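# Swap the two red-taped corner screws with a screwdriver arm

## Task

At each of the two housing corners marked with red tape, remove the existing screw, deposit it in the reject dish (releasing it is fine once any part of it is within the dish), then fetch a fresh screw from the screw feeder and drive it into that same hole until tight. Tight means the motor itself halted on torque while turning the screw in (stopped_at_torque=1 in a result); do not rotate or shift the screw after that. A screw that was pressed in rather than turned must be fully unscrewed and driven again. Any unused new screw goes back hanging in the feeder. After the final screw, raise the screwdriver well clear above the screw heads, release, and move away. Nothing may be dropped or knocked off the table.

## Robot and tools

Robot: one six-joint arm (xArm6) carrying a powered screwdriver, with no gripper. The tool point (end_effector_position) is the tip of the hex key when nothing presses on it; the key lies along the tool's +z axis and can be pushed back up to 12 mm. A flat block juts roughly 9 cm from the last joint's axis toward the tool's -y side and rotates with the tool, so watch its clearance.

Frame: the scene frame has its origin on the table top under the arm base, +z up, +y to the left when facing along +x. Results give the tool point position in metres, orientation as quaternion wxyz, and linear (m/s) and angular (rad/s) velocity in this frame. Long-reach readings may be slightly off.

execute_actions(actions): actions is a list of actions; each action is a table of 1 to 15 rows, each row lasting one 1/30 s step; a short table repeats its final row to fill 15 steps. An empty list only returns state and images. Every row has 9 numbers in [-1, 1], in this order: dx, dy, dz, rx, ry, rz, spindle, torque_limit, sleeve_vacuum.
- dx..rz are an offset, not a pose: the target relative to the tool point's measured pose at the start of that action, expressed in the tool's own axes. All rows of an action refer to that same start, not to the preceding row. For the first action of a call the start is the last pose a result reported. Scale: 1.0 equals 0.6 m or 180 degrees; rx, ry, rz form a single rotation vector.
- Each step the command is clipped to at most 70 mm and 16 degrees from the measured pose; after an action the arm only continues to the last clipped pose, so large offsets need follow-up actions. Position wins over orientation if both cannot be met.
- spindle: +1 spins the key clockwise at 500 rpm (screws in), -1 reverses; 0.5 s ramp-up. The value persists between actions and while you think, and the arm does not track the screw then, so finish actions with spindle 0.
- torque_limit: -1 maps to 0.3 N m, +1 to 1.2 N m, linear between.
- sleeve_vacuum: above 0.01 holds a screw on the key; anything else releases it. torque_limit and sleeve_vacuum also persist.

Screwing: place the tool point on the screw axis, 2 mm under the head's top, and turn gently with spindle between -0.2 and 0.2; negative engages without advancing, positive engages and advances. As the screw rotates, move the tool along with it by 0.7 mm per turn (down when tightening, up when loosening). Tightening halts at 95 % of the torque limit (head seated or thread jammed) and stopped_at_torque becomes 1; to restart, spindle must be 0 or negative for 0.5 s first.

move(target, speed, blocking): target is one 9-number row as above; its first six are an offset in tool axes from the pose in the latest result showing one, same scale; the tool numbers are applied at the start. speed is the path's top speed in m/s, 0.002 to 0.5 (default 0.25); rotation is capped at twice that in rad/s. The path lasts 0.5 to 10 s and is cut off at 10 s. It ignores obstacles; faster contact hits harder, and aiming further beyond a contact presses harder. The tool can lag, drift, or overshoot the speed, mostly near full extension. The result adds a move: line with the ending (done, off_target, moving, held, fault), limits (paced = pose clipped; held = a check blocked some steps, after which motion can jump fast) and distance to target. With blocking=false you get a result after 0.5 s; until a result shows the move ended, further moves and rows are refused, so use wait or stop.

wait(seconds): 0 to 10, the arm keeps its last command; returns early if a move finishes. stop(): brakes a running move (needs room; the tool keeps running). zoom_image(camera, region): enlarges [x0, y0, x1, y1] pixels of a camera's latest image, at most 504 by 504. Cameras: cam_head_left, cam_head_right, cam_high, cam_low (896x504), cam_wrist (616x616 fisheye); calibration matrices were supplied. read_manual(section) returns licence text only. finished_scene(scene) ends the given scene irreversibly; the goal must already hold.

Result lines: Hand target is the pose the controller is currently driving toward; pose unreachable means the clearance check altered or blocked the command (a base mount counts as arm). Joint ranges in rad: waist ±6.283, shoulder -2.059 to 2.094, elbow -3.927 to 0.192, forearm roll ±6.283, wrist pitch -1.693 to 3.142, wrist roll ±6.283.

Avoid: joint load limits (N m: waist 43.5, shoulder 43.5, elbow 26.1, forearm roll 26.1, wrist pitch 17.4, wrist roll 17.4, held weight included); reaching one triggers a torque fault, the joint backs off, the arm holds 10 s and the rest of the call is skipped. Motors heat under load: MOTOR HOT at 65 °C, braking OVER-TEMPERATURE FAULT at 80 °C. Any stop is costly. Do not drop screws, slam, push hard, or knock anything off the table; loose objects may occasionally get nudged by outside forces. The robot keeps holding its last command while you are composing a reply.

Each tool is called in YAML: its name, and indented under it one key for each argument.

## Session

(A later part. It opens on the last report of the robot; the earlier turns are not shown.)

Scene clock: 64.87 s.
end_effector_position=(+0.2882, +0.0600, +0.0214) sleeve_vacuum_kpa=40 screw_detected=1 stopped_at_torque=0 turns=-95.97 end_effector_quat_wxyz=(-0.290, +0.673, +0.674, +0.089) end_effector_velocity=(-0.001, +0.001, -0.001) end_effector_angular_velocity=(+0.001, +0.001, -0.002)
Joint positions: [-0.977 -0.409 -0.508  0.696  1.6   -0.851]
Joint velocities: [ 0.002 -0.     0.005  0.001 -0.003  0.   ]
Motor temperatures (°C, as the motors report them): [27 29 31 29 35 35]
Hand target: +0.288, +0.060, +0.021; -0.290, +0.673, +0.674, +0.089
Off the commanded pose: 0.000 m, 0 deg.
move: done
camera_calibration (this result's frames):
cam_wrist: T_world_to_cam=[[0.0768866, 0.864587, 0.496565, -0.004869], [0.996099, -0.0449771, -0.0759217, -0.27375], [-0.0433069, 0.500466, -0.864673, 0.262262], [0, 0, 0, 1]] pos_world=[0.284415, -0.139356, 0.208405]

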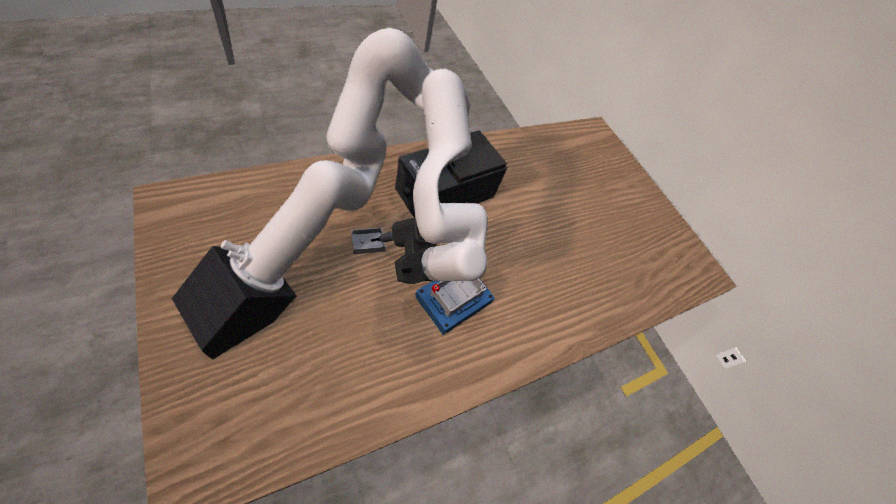

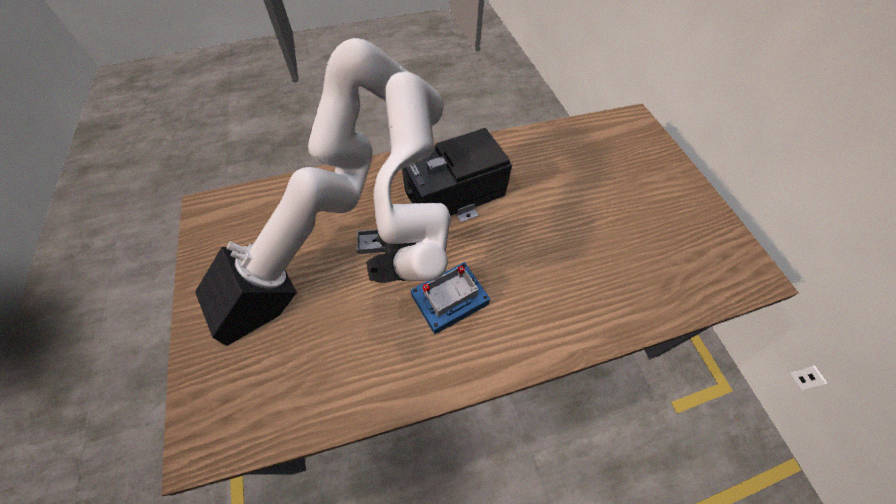

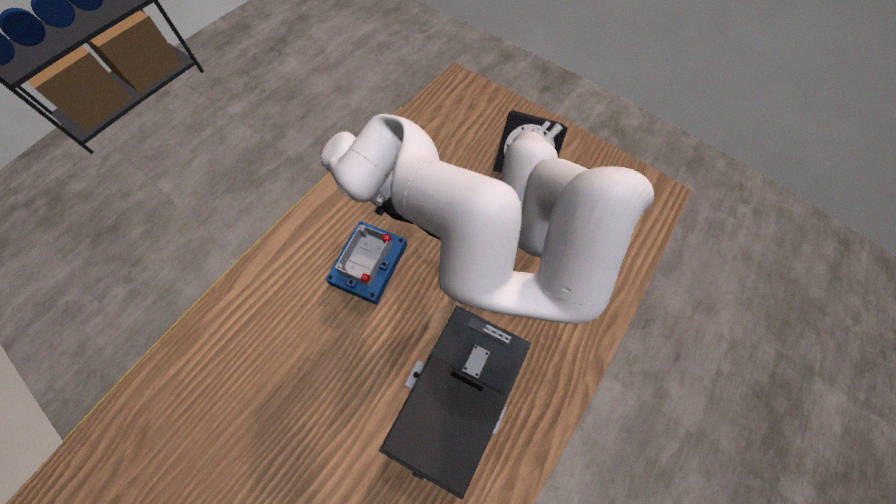

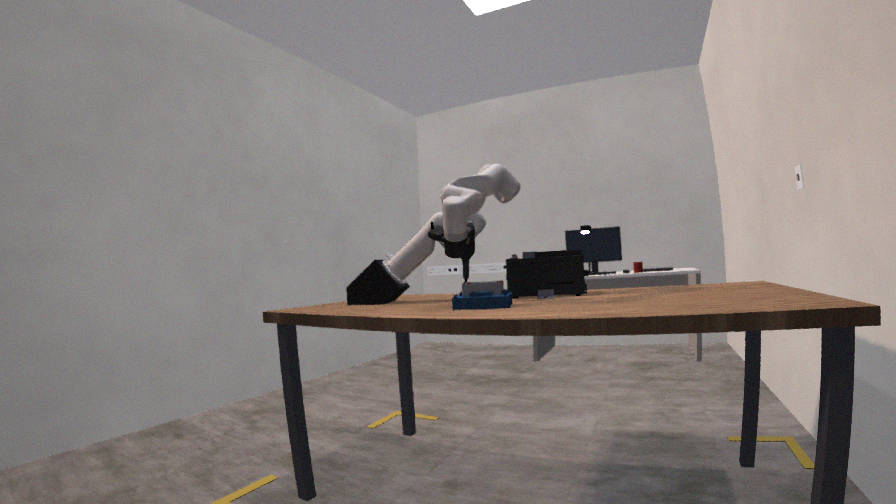

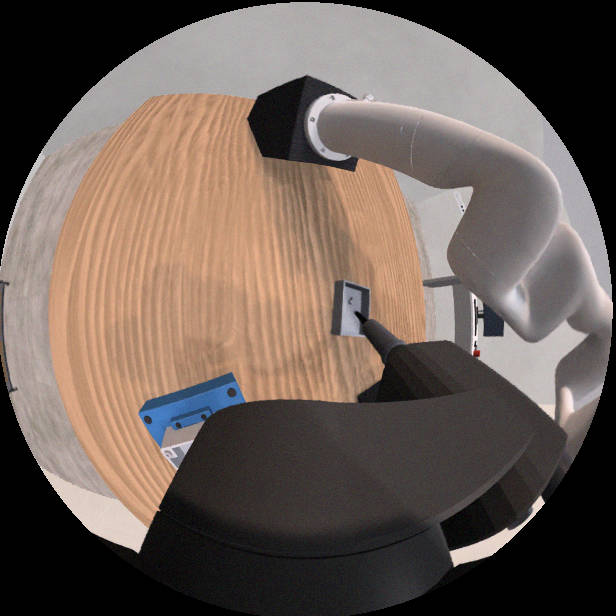

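execute_actions:
  actions:
    - [[0,0,0,0,0,0,0,1,0]]

move:
  target: [0,0,-0.1,0,0,0,0,1,0]
  speed: 0.1

move:
  target: [0.078,0.175,-0.255,-0.0917,-0.173,0,0,1,0]
  speed: 0.2

move:
  target: [0.27,-0.01,0,0,0,0,0,1,0]
  speed: 0.1

zoom_image:
  camera: "cam_wrist"
  region: [290,250,410,370]

zoom_image:
  camera: "cam_low"
  region: [480,220,540,280]

Scene clock: 67.53 s.
end_effector_position=(+0.2882, +0.0600, +0.0214) sleeve_vacuum_kpa=0 screw_detected=0 stopped_at_torque=0 turns=-95.97 end_effector_quat_wxyz=(-0.290, +0.673, +0.674, +0.089) end_effector_velocity=(-0.000, +0.001, -0.000) end_effector_angular_velocity=(+0.002, +0.001, -0.000)
Joint positions: [-0.977 -0.409 -0.508  0.696  1.6   -0.851]
Joint velocities: [0.002 0.    0.001 0.001 0.    0.   ]
Motor temperatures (°C, as the motors report them): [27 29 31 29 35 35]
Hand target: +0.288, +0.060, +0.021; -0.290, +0.673, +0.674, +0.089
Off the commanded pose: 0.000 m, 0 deg.
camera_calibration (this result's frames):
cam_wrist: T_world_to_cam=[[0.0768912, 0.864584, 0.49657, -0.00487225], [0.996099, -0.0449805, -0.0759244, -0.273748], [-0.0433071, 0.500471, -0.86467, 0.262261], [0, 0, 0, 1]] pos_world=[0.284413, -0.139355, 0.208404]

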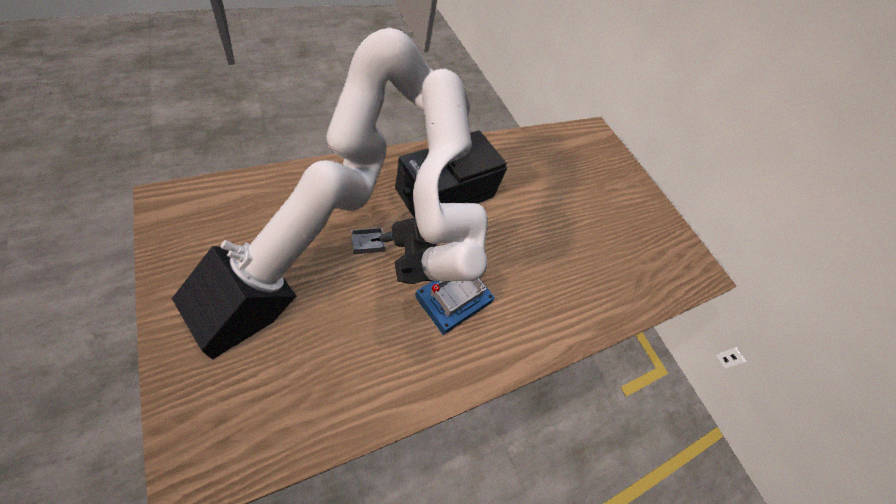

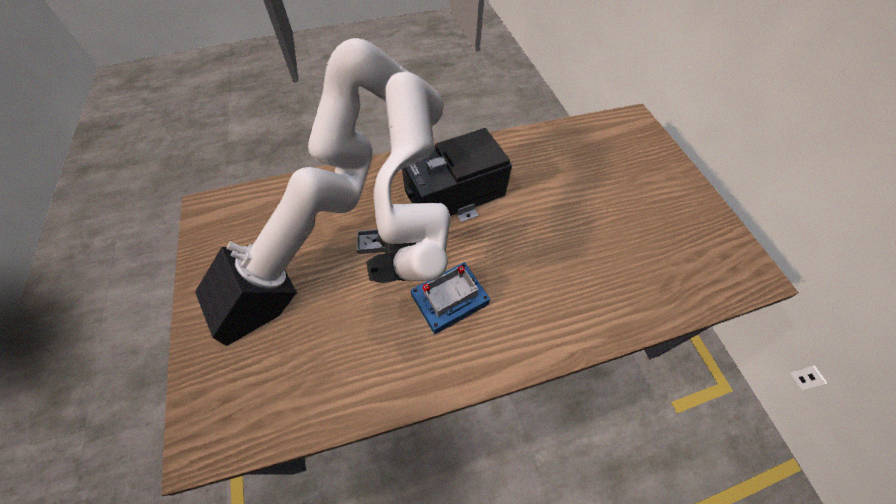

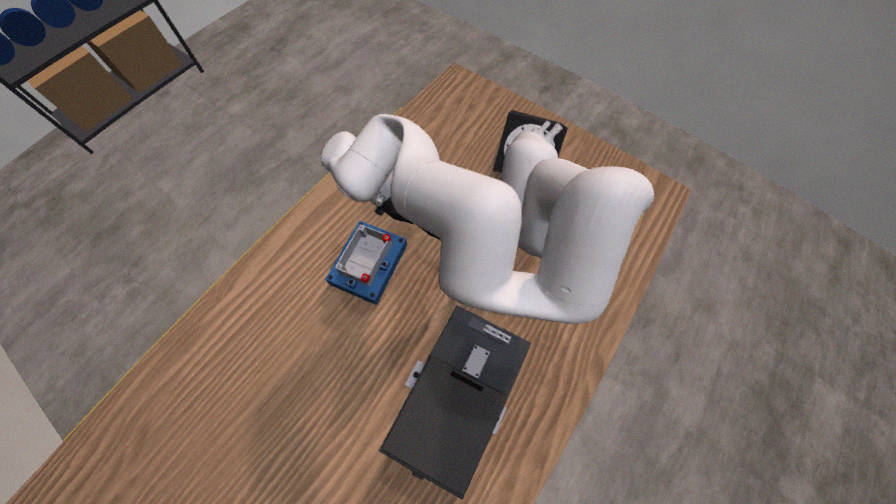

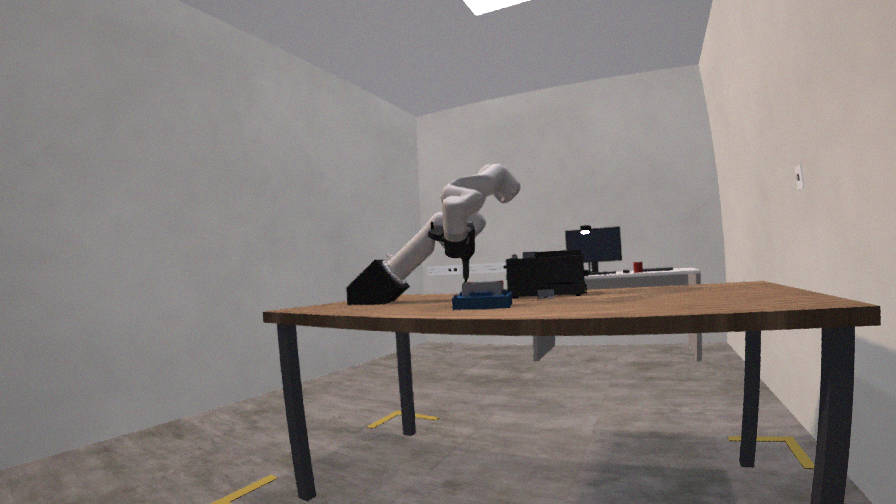

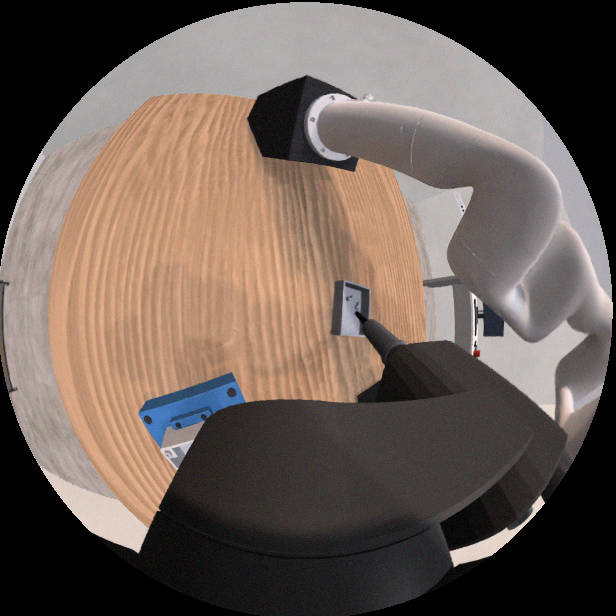

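Scene clock: 68.53 s.
end_effector_position=(+0.3043, +0.0298, +0.0704) sleeve_vacuum_kpa=0 screw_detected=0 stopped_at_torque=0 turns=-95.97 end_effector_quat_wxyz=(-0.290, +0.673, +0.674, +0.090) end_effector_velocity=(+0.001, -0.001, +0.001) end_effector_angular_velocity=(-0.001, -0.001, +0.000)
Joint positions: [-1.107 -0.341 -0.676  0.62   1.745 -0.874]
Joint velocities: [-0.003  0.001 -0.004 -0.     0.003 -0.001]
Motor temperatures (°C, as the motors report them): [27 29 31 29 35 35]
Hand target: +0.304, +0.030, +0.071; -0.290, +0.673, +0.674, +0.089
Off the commanded pose: 0.000 m, 0 deg.
move: done
camera_calibration (this result's frames):
cam_wrist: T_world_to_cam=[[0.0775229, 0.864286, 0.496991, -0.00453183], [0.996065, -0.0456705, -0.0759481, -0.287398], [-0.042943, 0.500923, -0.864426, 0.320274], [0, 0, 0, 1]] pos_world=[0.300372, -0.169642, 0.257279]

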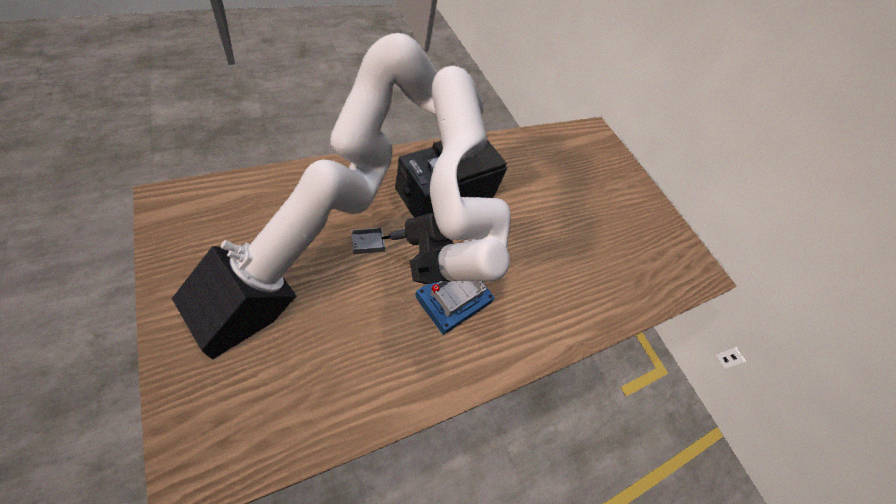

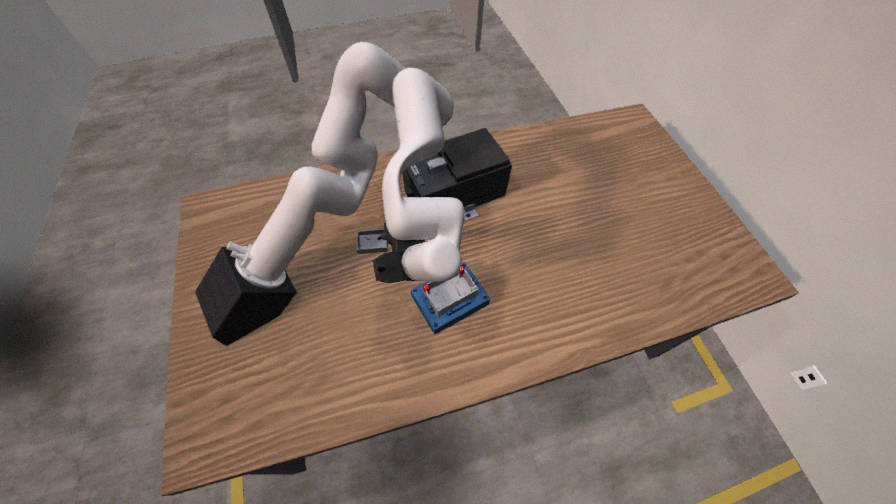

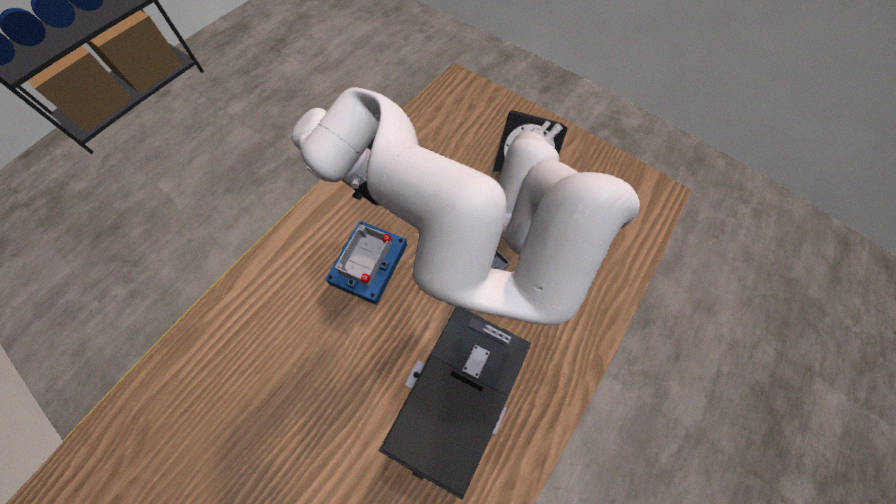

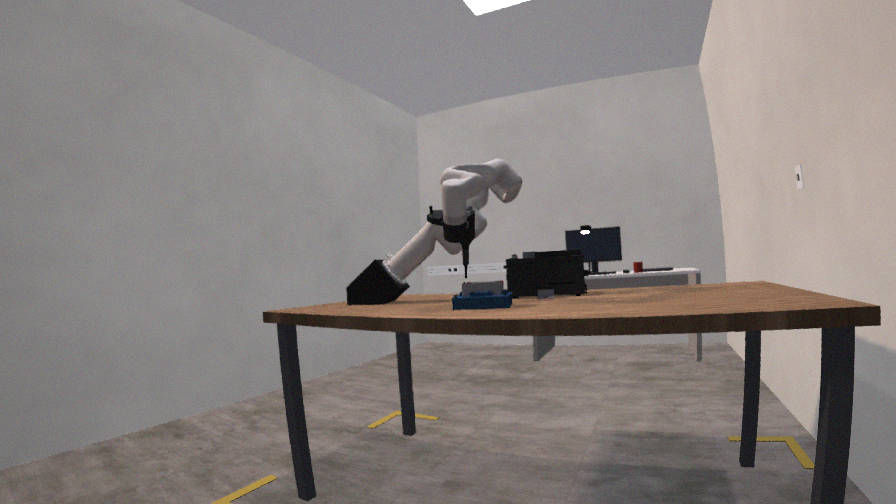

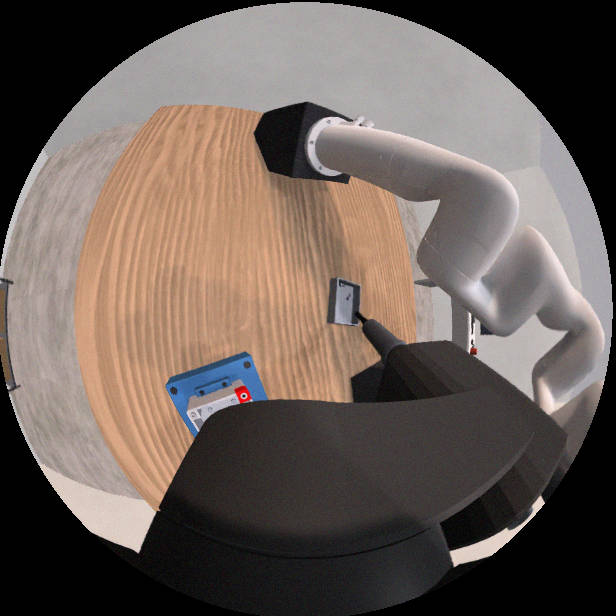

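Scene clock: 70.50 s.
end_effector_position=(+0.4494, +0.0001, +0.1903) sleeve_vacuum_kpa=0 screw_detected=0 stopped_at_torque=0 turns=-95.97 end_effector_quat_wxyz=(-0.000, +0.708, +0.707, +0.002) end_effector_velocity=(+0.001, +0.000, +0.001) end_effector_angular_velocity=(-0.004, -0.001, +0.002)
Joint positions: [-1.688 -0.77  -0.917  0.839  2.088 -0.756]
Joint velocities: [-0.005 -0.001 -0.005  0.002  0.004 -0.001]
Motor temperatures (°C, as the motors report them): [27 29 31 29 35 35]
Hand target: +0.450, +0.000, +0.191; +0.000, +0.708, +0.707, +0.001
Off the commanded pose: 0.001 m, 0 deg.
move: done
camera_calibration (this result's frames):
cam_wrist: T_world_to_cam=[[0.00844669, 0.999885, -0.0126201, 0.07835], [0.972682, -0.00528766, 0.232082, -0.472321], [0.231989, -0.0142356, -0.972614, 0.342127], [0, 0, 0, 1]] pos_world=[0.379387, -0.0759681, 0.443363]

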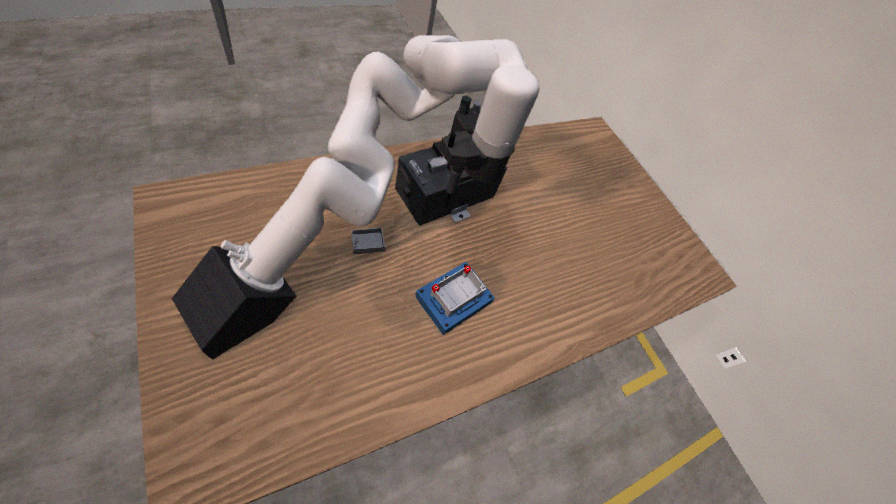

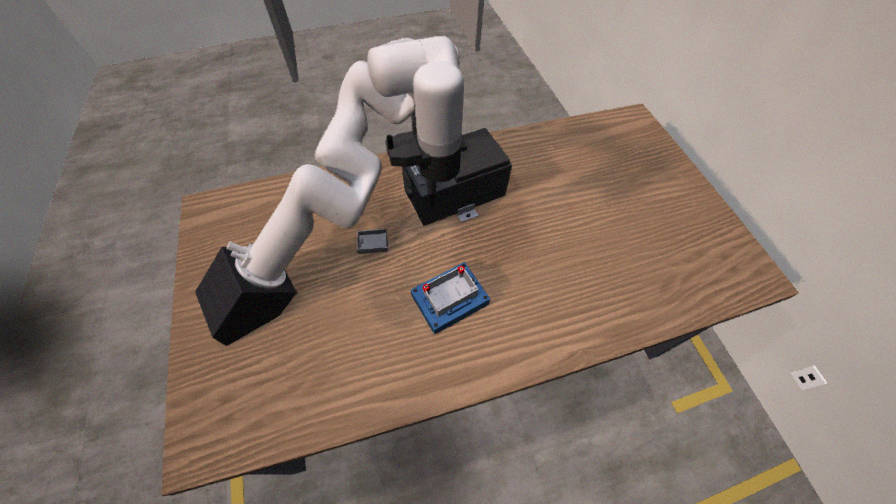

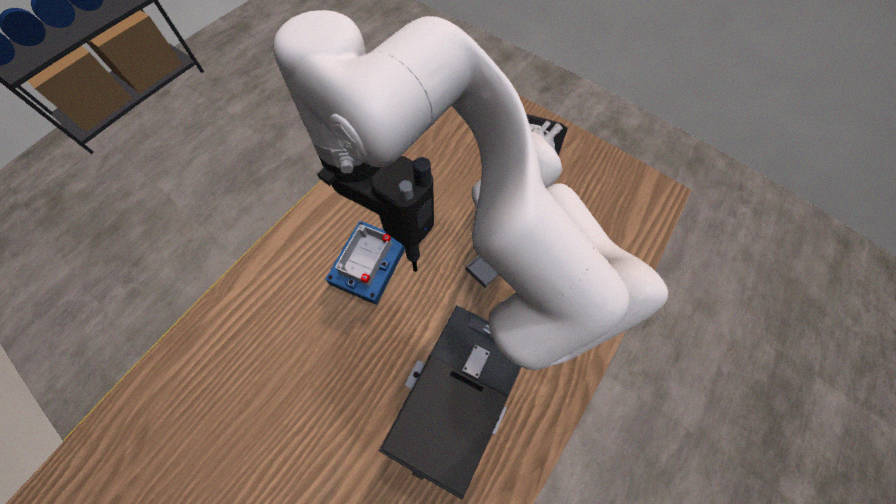

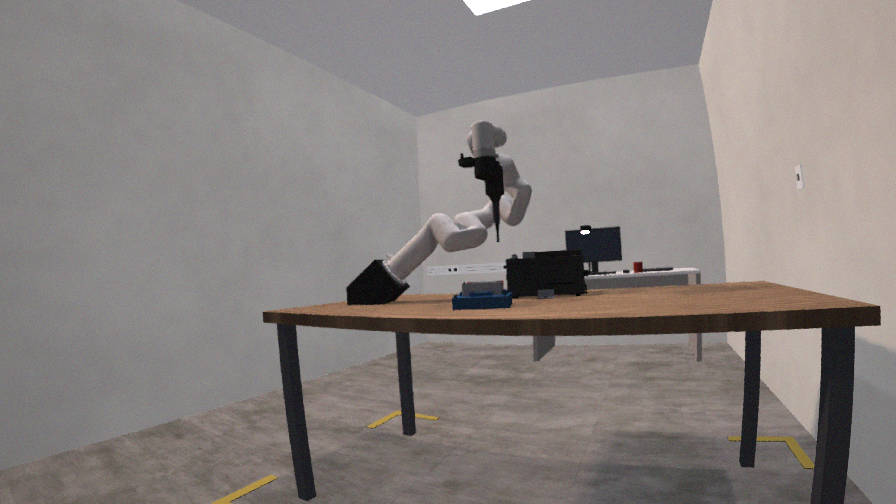

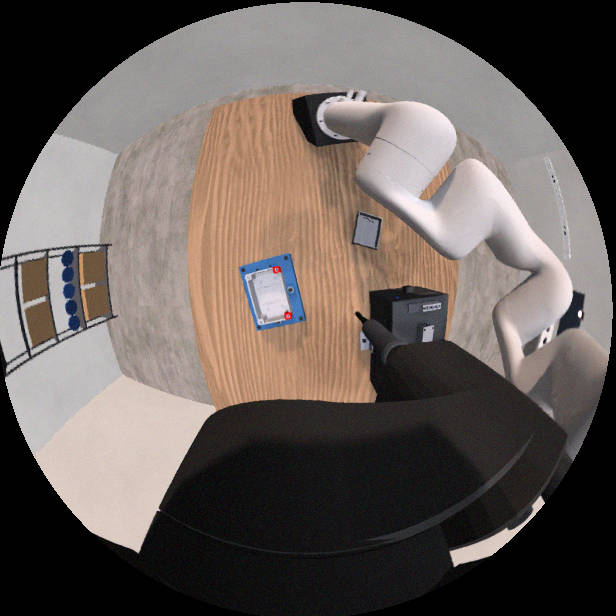

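Scene clock: 72.37 s.
end_effector_position=(+0.4468, +0.0993, +0.1895) sleeve_vacuum_kpa=0 screw_detected=0 stopped_at_torque=0 turns=-95.97 end_effector_quat_wxyz=(-0.003, +0.708, +0.706, +0.002) end_effector_velocity=(-0.000, +0.000, -0.000) end_effector_angular_velocity=(+0.001, +0.000, -0.001)
Joint positions: [-2.033 -0.996 -0.909  0.859  2.49  -0.838]
Joint velocities: [ 0.001 -0.     0.    -0.001  0.     0.   ]
Motor temperatures (°C, as the motors report them): [27 29 31 29 35 35]
Hand target: +0.447, +0.099, +0.190; -0.003, +0.708, +0.706, +0.002
Off the commanded pose: 0.063 m, 0 deg.
move: held; limits=held; held on 22 of 56 steps, including the last
pose unreachable: on one or more control steps of this call, first in action 0 (counted from 0), an arm could not follow its commanded pose, so it was not sent that pose on those steps. On the call's last step it was still not sent that pose. It may still have moved: this result reports where it is.
cause: the commanded pose would bring two parts of the arm too close to each other (joints 5 (wrist pitch) and 6 (wrist roll) lie between them).
camera_calibration (this result's frames):
cam_wrist: T_world_to_cam=[[0.00916237, 0.999933, -0.00707681, -0.0222135], [0.973411, -0.007299, 0.228949, -0.468547], [0.228882, -0.00898636, -0.973413, 0.344407], [0, 0, 0, 1]] pos_world=[0.377464, 0.021887, 0.442366]

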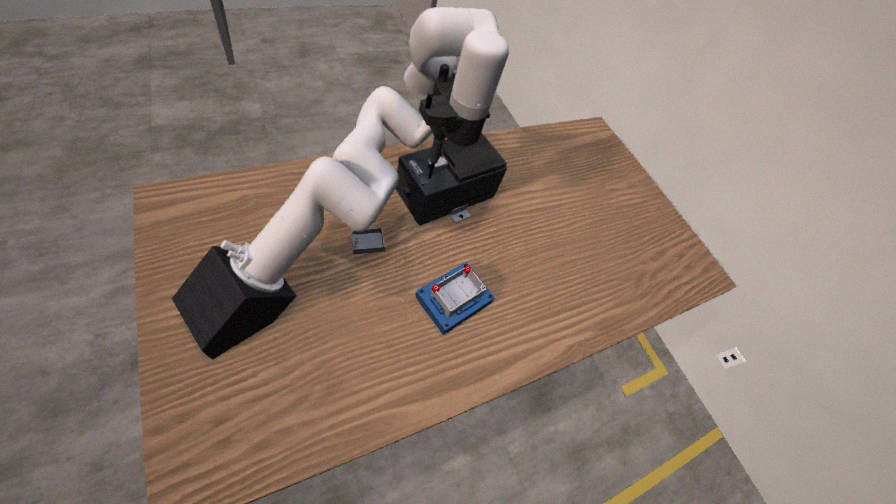

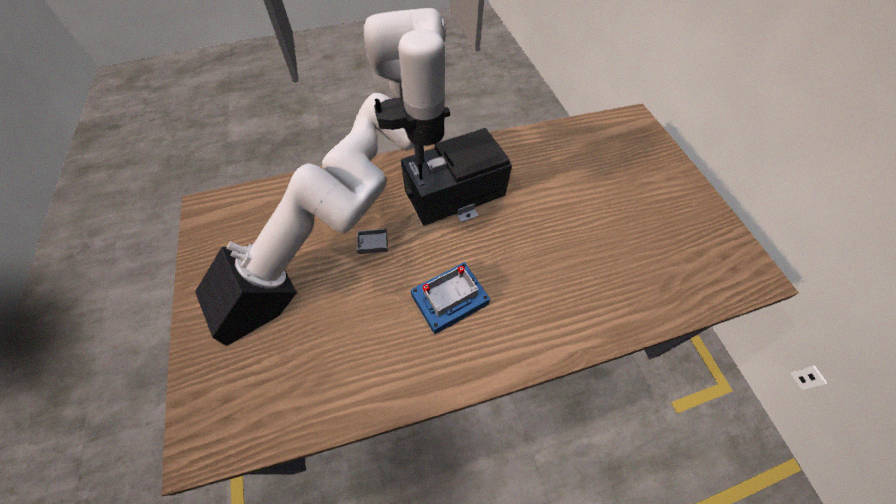

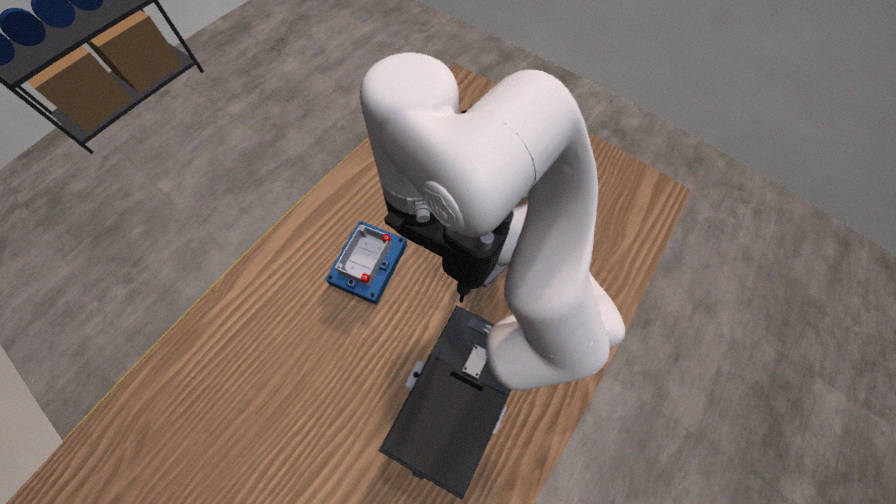

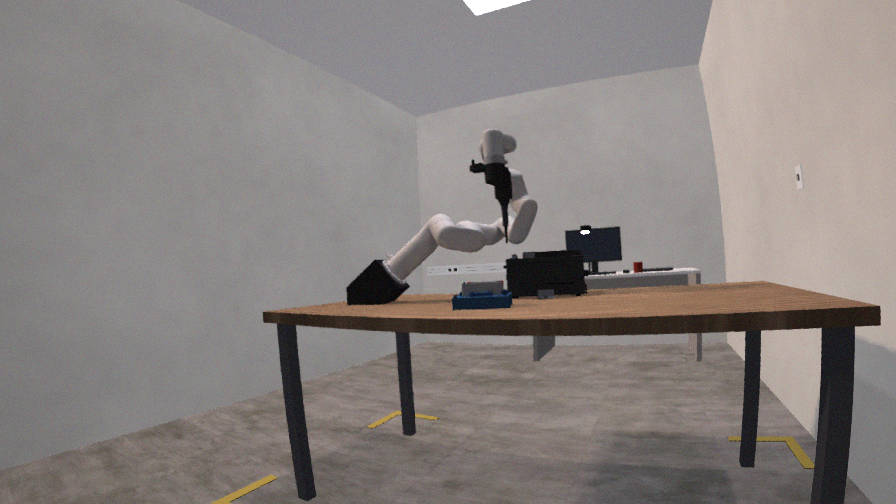

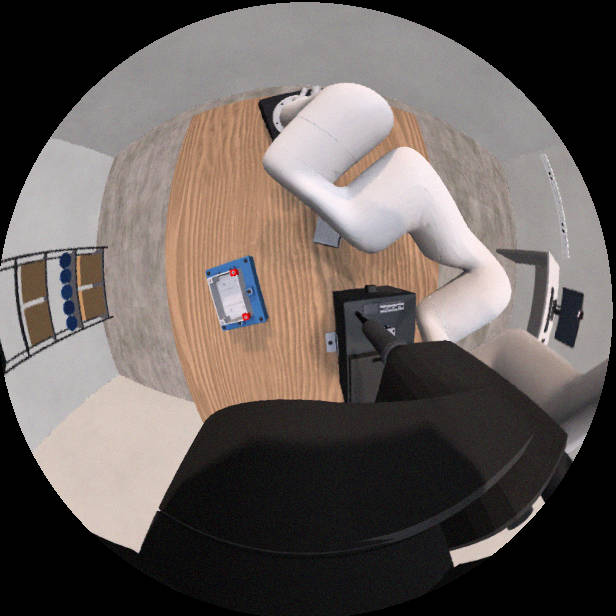

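Region (290, 250, 410, 370) of cam_wrist's 616x616 image, scaled by 4.200, with more detail than that image has.

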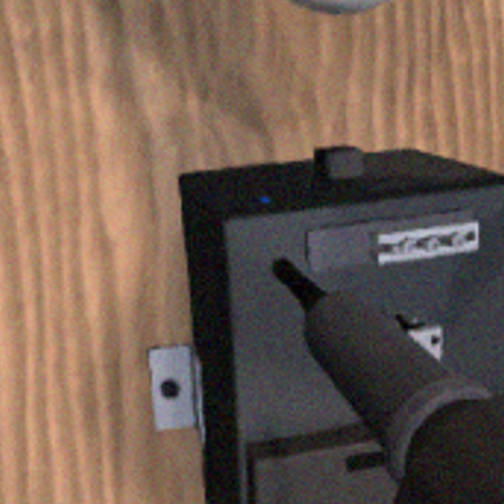

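Region (480, 220, 540, 280) of cam_low's 896x504 image, scaled by 8.400, with more detail than that image has.

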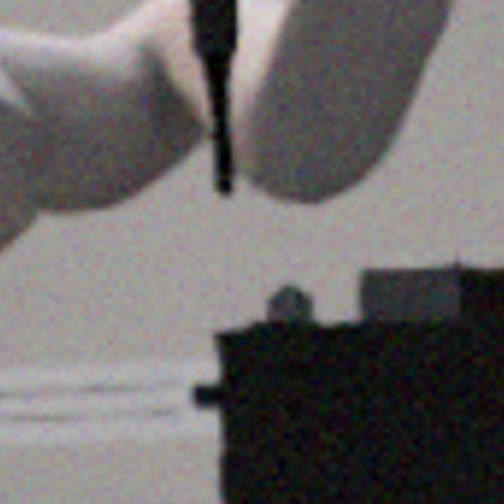

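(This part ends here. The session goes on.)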